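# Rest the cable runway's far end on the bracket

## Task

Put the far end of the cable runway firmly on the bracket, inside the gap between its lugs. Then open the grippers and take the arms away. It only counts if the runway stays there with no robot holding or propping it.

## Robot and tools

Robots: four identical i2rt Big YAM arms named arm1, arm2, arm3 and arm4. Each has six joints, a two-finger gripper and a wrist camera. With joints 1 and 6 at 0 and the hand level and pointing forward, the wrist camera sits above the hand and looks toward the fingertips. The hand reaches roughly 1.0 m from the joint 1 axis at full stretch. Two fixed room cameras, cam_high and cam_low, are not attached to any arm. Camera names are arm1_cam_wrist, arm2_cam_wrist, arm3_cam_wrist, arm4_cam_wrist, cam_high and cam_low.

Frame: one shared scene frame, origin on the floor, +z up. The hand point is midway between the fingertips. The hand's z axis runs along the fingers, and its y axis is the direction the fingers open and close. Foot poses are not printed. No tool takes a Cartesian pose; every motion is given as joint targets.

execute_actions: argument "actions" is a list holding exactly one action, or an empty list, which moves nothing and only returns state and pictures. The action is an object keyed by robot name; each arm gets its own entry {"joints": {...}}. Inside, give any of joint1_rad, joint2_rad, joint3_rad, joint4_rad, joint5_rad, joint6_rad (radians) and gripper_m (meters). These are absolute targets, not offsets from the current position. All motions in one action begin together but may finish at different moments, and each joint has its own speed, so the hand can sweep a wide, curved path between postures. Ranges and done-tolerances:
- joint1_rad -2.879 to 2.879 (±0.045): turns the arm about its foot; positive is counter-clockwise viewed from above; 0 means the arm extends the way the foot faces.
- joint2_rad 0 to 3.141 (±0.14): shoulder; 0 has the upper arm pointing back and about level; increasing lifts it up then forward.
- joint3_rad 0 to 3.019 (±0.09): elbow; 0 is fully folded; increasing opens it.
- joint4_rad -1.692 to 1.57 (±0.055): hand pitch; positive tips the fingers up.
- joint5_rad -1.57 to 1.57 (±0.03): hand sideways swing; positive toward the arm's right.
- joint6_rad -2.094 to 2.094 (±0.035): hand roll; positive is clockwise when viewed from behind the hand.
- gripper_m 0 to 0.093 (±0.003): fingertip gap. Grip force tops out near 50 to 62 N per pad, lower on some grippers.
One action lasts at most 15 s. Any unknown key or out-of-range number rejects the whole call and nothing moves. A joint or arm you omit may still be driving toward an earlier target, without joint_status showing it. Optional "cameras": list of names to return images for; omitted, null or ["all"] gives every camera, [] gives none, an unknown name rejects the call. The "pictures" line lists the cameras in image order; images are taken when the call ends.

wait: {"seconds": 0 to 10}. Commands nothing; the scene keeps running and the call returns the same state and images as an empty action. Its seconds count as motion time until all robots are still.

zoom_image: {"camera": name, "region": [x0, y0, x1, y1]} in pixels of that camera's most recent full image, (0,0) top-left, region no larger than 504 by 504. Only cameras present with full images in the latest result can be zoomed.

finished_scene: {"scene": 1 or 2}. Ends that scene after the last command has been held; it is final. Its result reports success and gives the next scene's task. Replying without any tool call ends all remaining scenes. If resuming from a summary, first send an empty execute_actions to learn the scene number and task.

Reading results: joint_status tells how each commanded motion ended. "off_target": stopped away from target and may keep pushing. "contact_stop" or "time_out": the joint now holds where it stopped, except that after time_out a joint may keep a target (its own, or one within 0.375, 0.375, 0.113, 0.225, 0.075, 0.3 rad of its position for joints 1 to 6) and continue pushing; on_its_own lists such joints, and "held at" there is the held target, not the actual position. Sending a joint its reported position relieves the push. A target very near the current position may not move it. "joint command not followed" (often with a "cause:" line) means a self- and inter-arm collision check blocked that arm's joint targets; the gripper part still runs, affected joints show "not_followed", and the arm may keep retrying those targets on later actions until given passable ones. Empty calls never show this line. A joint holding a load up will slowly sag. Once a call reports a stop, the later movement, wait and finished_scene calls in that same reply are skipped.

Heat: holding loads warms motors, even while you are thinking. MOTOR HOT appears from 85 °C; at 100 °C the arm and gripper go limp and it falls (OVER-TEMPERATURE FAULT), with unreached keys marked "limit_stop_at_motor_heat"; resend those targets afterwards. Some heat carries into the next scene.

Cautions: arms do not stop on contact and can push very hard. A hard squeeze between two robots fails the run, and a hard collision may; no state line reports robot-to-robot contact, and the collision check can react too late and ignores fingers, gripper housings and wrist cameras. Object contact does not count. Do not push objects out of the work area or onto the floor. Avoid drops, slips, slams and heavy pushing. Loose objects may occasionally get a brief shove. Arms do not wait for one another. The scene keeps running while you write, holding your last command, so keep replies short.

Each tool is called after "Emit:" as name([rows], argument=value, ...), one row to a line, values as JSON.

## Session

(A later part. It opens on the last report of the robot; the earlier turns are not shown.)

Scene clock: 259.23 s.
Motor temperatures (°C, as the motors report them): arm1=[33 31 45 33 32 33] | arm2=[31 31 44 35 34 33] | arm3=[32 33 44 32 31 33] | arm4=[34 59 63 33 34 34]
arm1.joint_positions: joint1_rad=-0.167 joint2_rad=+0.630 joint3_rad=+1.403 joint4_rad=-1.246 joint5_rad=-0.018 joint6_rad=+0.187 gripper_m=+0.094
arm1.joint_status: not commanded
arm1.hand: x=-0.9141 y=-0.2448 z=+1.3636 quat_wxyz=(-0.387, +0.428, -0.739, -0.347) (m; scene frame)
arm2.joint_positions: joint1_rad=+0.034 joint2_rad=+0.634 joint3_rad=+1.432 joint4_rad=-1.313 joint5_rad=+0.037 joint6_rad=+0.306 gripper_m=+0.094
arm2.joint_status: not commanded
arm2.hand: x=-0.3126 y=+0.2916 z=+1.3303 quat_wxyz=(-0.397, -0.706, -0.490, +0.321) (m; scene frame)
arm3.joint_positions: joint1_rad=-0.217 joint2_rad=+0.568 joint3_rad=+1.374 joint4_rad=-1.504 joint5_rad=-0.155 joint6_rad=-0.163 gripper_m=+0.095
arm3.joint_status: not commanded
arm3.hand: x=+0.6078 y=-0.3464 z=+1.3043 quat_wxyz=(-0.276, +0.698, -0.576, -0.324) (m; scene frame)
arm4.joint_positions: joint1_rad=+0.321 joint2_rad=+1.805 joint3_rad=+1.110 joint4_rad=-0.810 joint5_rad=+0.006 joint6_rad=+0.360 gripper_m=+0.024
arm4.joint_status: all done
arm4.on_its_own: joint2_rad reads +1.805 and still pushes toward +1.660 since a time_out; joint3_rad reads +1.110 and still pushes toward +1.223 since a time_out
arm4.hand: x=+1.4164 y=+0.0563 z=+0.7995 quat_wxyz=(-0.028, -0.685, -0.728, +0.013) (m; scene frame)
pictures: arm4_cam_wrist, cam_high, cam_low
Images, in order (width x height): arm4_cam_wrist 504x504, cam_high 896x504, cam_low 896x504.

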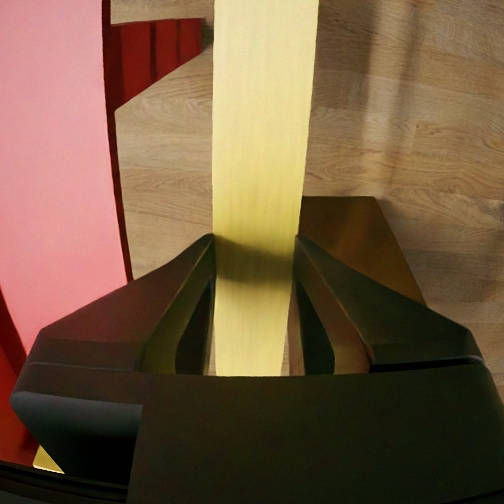

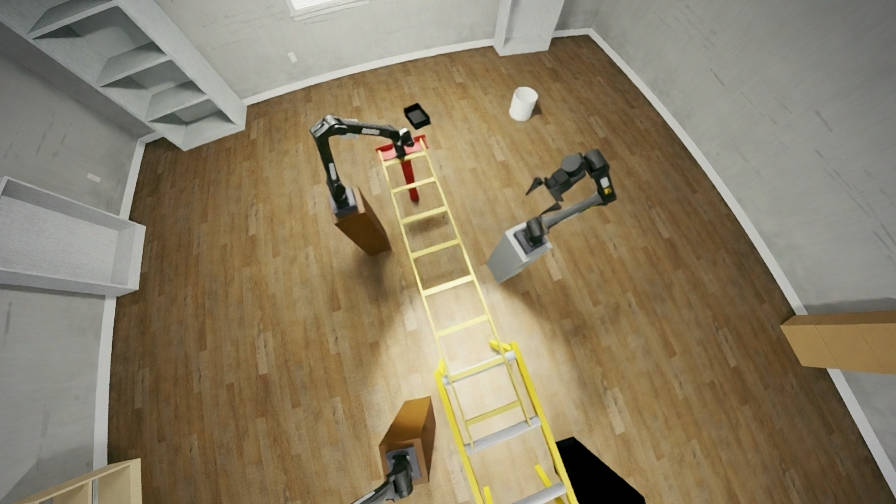

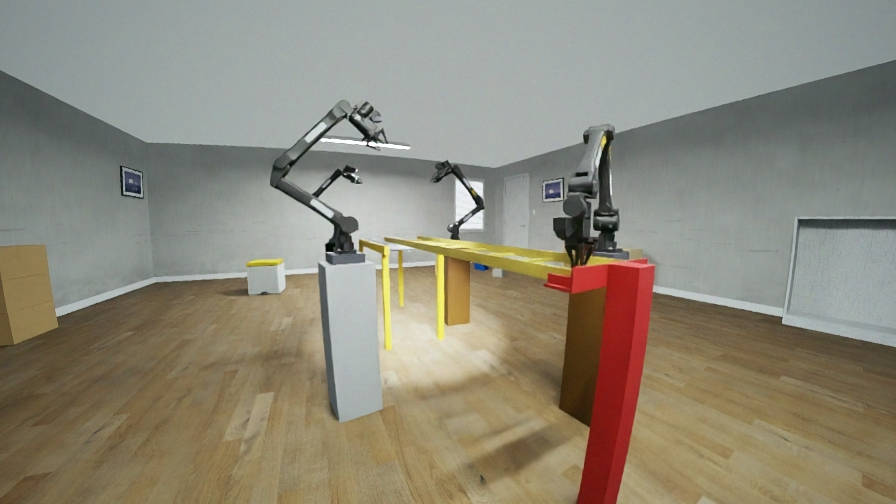

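Emit:
execute_actions([
  {"arm4": {"joints": {"joint2_rad": 1.82, "joint3_rad": 1.11}}},
], cameras=[])

Emit:
execute_actions([
  {"arm4": {"joints": {"gripper_m": 0.05}}},
], cameras=[])

Emit:
execute_actions([
  {"arm4": {"joints": {"joint2_rad": 1.3, "joint3_rad": 1.2, "joint4_rad": -1.3}}},
], cameras=["cam_high", "cam_low"])

Emit:
zoom_image(camera="cam_high", region=[340, 80, 480, 220])

Emit:
zoom_image(camera="cam_low", region=[500, 180, 700, 320])

Scene clock: 267.97 s.
Motor temperatures (°C, as the motors report them): arm1=[33 31 46 33 32 33] | arm2=[31 31 44 35 34 33] | arm3=[32 33 45 32 31 33] | arm4=[34 59 63 33 34 34]
arm1.joint_positions: joint1_rad=-0.167 joint2_rad=+0.630 joint3_rad=+1.403 joint4_rad=-1.246 joint5_rad=-0.018 joint6_rad=+0.187 gripper_m=+0.094
arm1.joint_status: not commanded
arm1.hand: x=-0.9141 y=-0.2448 z=+1.3636 quat_wxyz=(-0.387, +0.428, -0.739, -0.347) (m; scene frame)
arm2.joint_positions: joint1_rad=+0.034 joint2_rad=+0.634 joint3_rad=+1.432 joint4_rad=-1.313 joint5_rad=+0.037 joint6_rad=+0.306 gripper_m=+0.094
arm2.joint_status: not commanded
arm2.hand: x=-0.3126 y=+0.2916 z=+1.3303 quat_wxyz=(-0.397, -0.706, -0.490, +0.321) (m; scene frame)
arm3.joint_positions: joint1_rad=-0.217 joint2_rad=+0.568 joint3_rad=+1.374 joint4_rad=-1.504 joint5_rad=-0.155 joint6_rad=-0.163 gripper_m=+0.095
arm3.joint_status: not commanded
arm3.hand: x=+0.6078 y=-0.3464 z=+1.3043 quat_wxyz=(-0.276, +0.698, -0.576, -0.324) (m; scene frame)
arm4.joint_positions: joint1_rad=+0.321 joint2_rad=+1.812 joint3_rad=+1.107 joint4_rad=-0.810 joint5_rad=+0.006 joint6_rad=+0.361 gripper_m=+0.024
arm4.joint_status: all done
arm4.hand: x=+1.4155 y=+0.0586 z=+0.7955 quat_wxyz=(-0.023, -0.686, -0.727, +0.012) (m; scene frame)
pictures: none
No camera images: the call's "cameras" was empty. Leave "cameras" out to get every camera's image.

Scene clock: 268.57 s.
Motor temperatures (°C, as the motors report them): arm1=[33 31 46 33 32 33] | arm2=[31 31 44 35 34 33] | arm3=[32 33 45 32 31 33] | arm4=[34 59 63 33 34 34]
arm1.joint_positions: joint1_rad=-0.167 joint2_rad=+0.630 joint3_rad=+1.403 joint4_rad=-1.246 joint5_rad=-0.018 joint6_rad=+0.187 gripper_m=+0.094
arm1.joint_status: not commanded
arm1.hand: x=-0.9141 y=-0.2448 z=+1.3636 quat_wxyz=(-0.387, +0.428, -0.739, -0.347) (m; scene frame)
arm2.joint_positions: joint1_rad=+0.034 joint2_rad=+0.634 joint3_rad=+1.432 joint4_rad=-1.313 joint5_rad=+0.037 joint6_rad=+0.306 gripper_m=+0.094
arm2.joint_status: not commanded
arm2.hand: x=-0.3126 y=+0.2916 z=+1.3303 quat_wxyz=(-0.397, -0.706, -0.490, +0.321) (m; scene frame)
arm3.joint_positions: joint1_rad=-0.217 joint2_rad=+0.568 joint3_rad=+1.374 joint4_rad=-1.504 joint5_rad=-0.155 joint6_rad=-0.163 gripper_m=+0.095
arm3.joint_status: not commanded
arm3.hand: x=+0.6078 y=-0.3464 z=+1.3043 quat_wxyz=(-0.276, +0.698, -0.576, -0.324) (m; scene frame)
arm4.joint_positions: joint1_rad=+0.321 joint2_rad=+1.812 joint3_rad=+1.107 joint4_rad=-0.810 joint5_rad=+0.002 joint6_rad=+0.361 gripper_m=+0.050
arm4.joint_status: all done
arm4.hand: x=+1.4161 y=+0.0588 z=+0.7955 quat_wxyz=(-0.024, -0.686, -0.727, +0.010) (m; scene frame)
pictures: none
No camera images: the call's "cameras" was empty. Leave "cameras" out to get every camera's image.

Scene clock: 269.97 s.
Motor temperatures (°C, as the motors report them): arm1=[33 31 46 33 32 33] | arm2=[31 31 44 35 34 33] | arm3=[32 33 45 32 31 33] | arm4=[34 58 62 33 34 34]
arm1.joint_positions: joint1_rad=-0.167 joint2_rad=+0.630 joint3_rad=+1.403 joint4_rad=-1.246 joint5_rad=-0.018 joint6_rad=+0.187 gripper_m=+0.094
arm1.joint_status: not commanded
arm1.hand: x=-0.9141 y=-0.2448 z=+1.3636 quat_wxyz=(-0.387, +0.428, -0.739, -0.347) (m; scene frame)
arm2.joint_positions: joint1_rad=+0.034 joint2_rad=+0.634 joint3_rad=+1.432 joint4_rad=-1.313 joint5_rad=+0.037 joint6_rad=+0.306 gripper_m=+0.094
arm2.joint_status: not commanded
arm2.hand: x=-0.3126 y=+0.2916 z=+1.3303 quat_wxyz=(-0.397, -0.706, -0.490, +0.321) (m; scene frame)
arm3.joint_positions: joint1_rad=-0.217 joint2_rad=+0.568 joint3_rad=+1.374 joint4_rad=-1.504 joint5_rad=-0.155 joint6_rad=-0.163 gripper_m=+0.095
arm3.joint_status: not commanded
arm3.hand: x=+0.6078 y=-0.3464 z=+1.3043 quat_wxyz=(-0.276, +0.698, -0.576, -0.324) (m; scene frame)
arm4.joint_positions: joint1_rad=+0.321 joint2_rad=+1.287 joint3_rad=+1.169 joint4_rad=-1.283 joint5_rad=+0.002 joint6_rad=+0.361 gripper_m=+0.050
arm4.joint_status: all done
arm4.hand: x=+1.3829 y=+0.1317 z=+1.0323 quat_wxyz=(-0.076, -0.684, -0.725, +0.032) (m; scene frame)
pictures: cam_high, cam_low
Images, in order (width x height): cam_high 896x504, cam_low 896x504.

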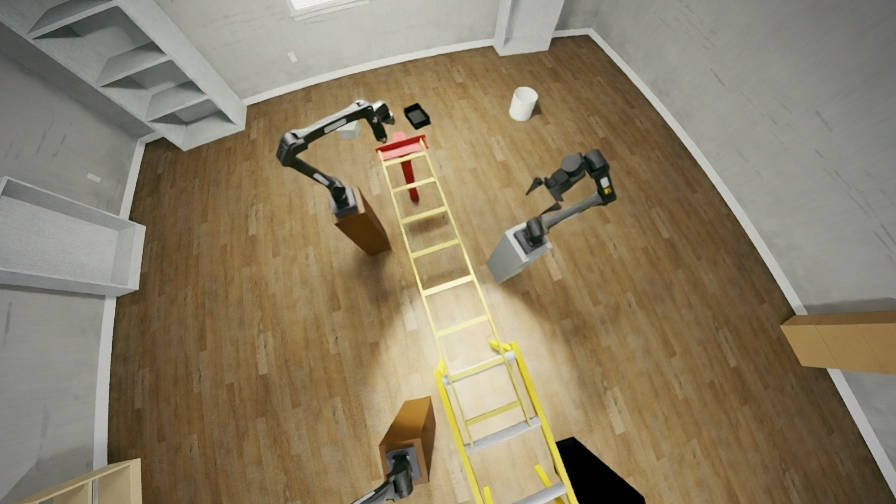

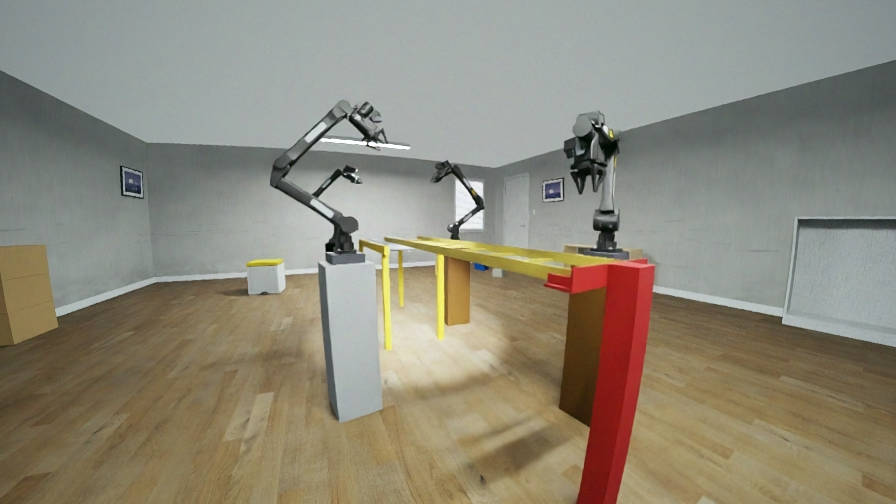

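Region (340, 80, 480, 220) of cam_high's 896x504 image, scaled by 3.600, with more detail than that image has.

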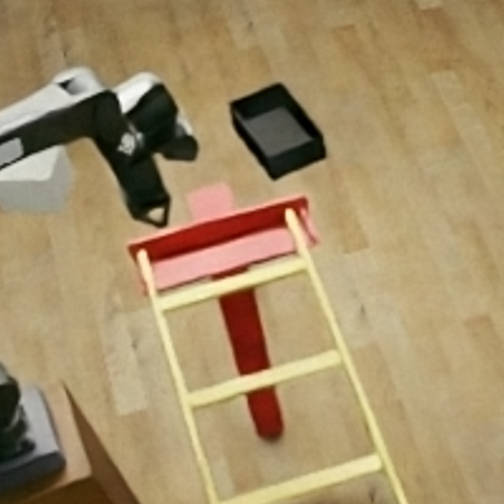

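Region (500, 180, 700, 320) of cam_low's 896x504 image, scaled by 2.520, with more detail than that image has; it fills the top 353 rows of this view, and the rest is white.

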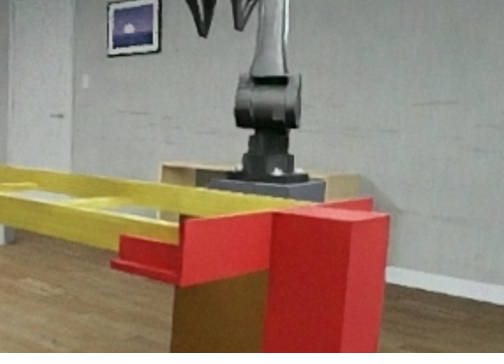

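The runway's far end is resting on the bracket between the lugs, and arm4 has moved clear. I'm ending scene 1.

Emit:
finished_scene(scene=1)

The scene is finished: the task was done.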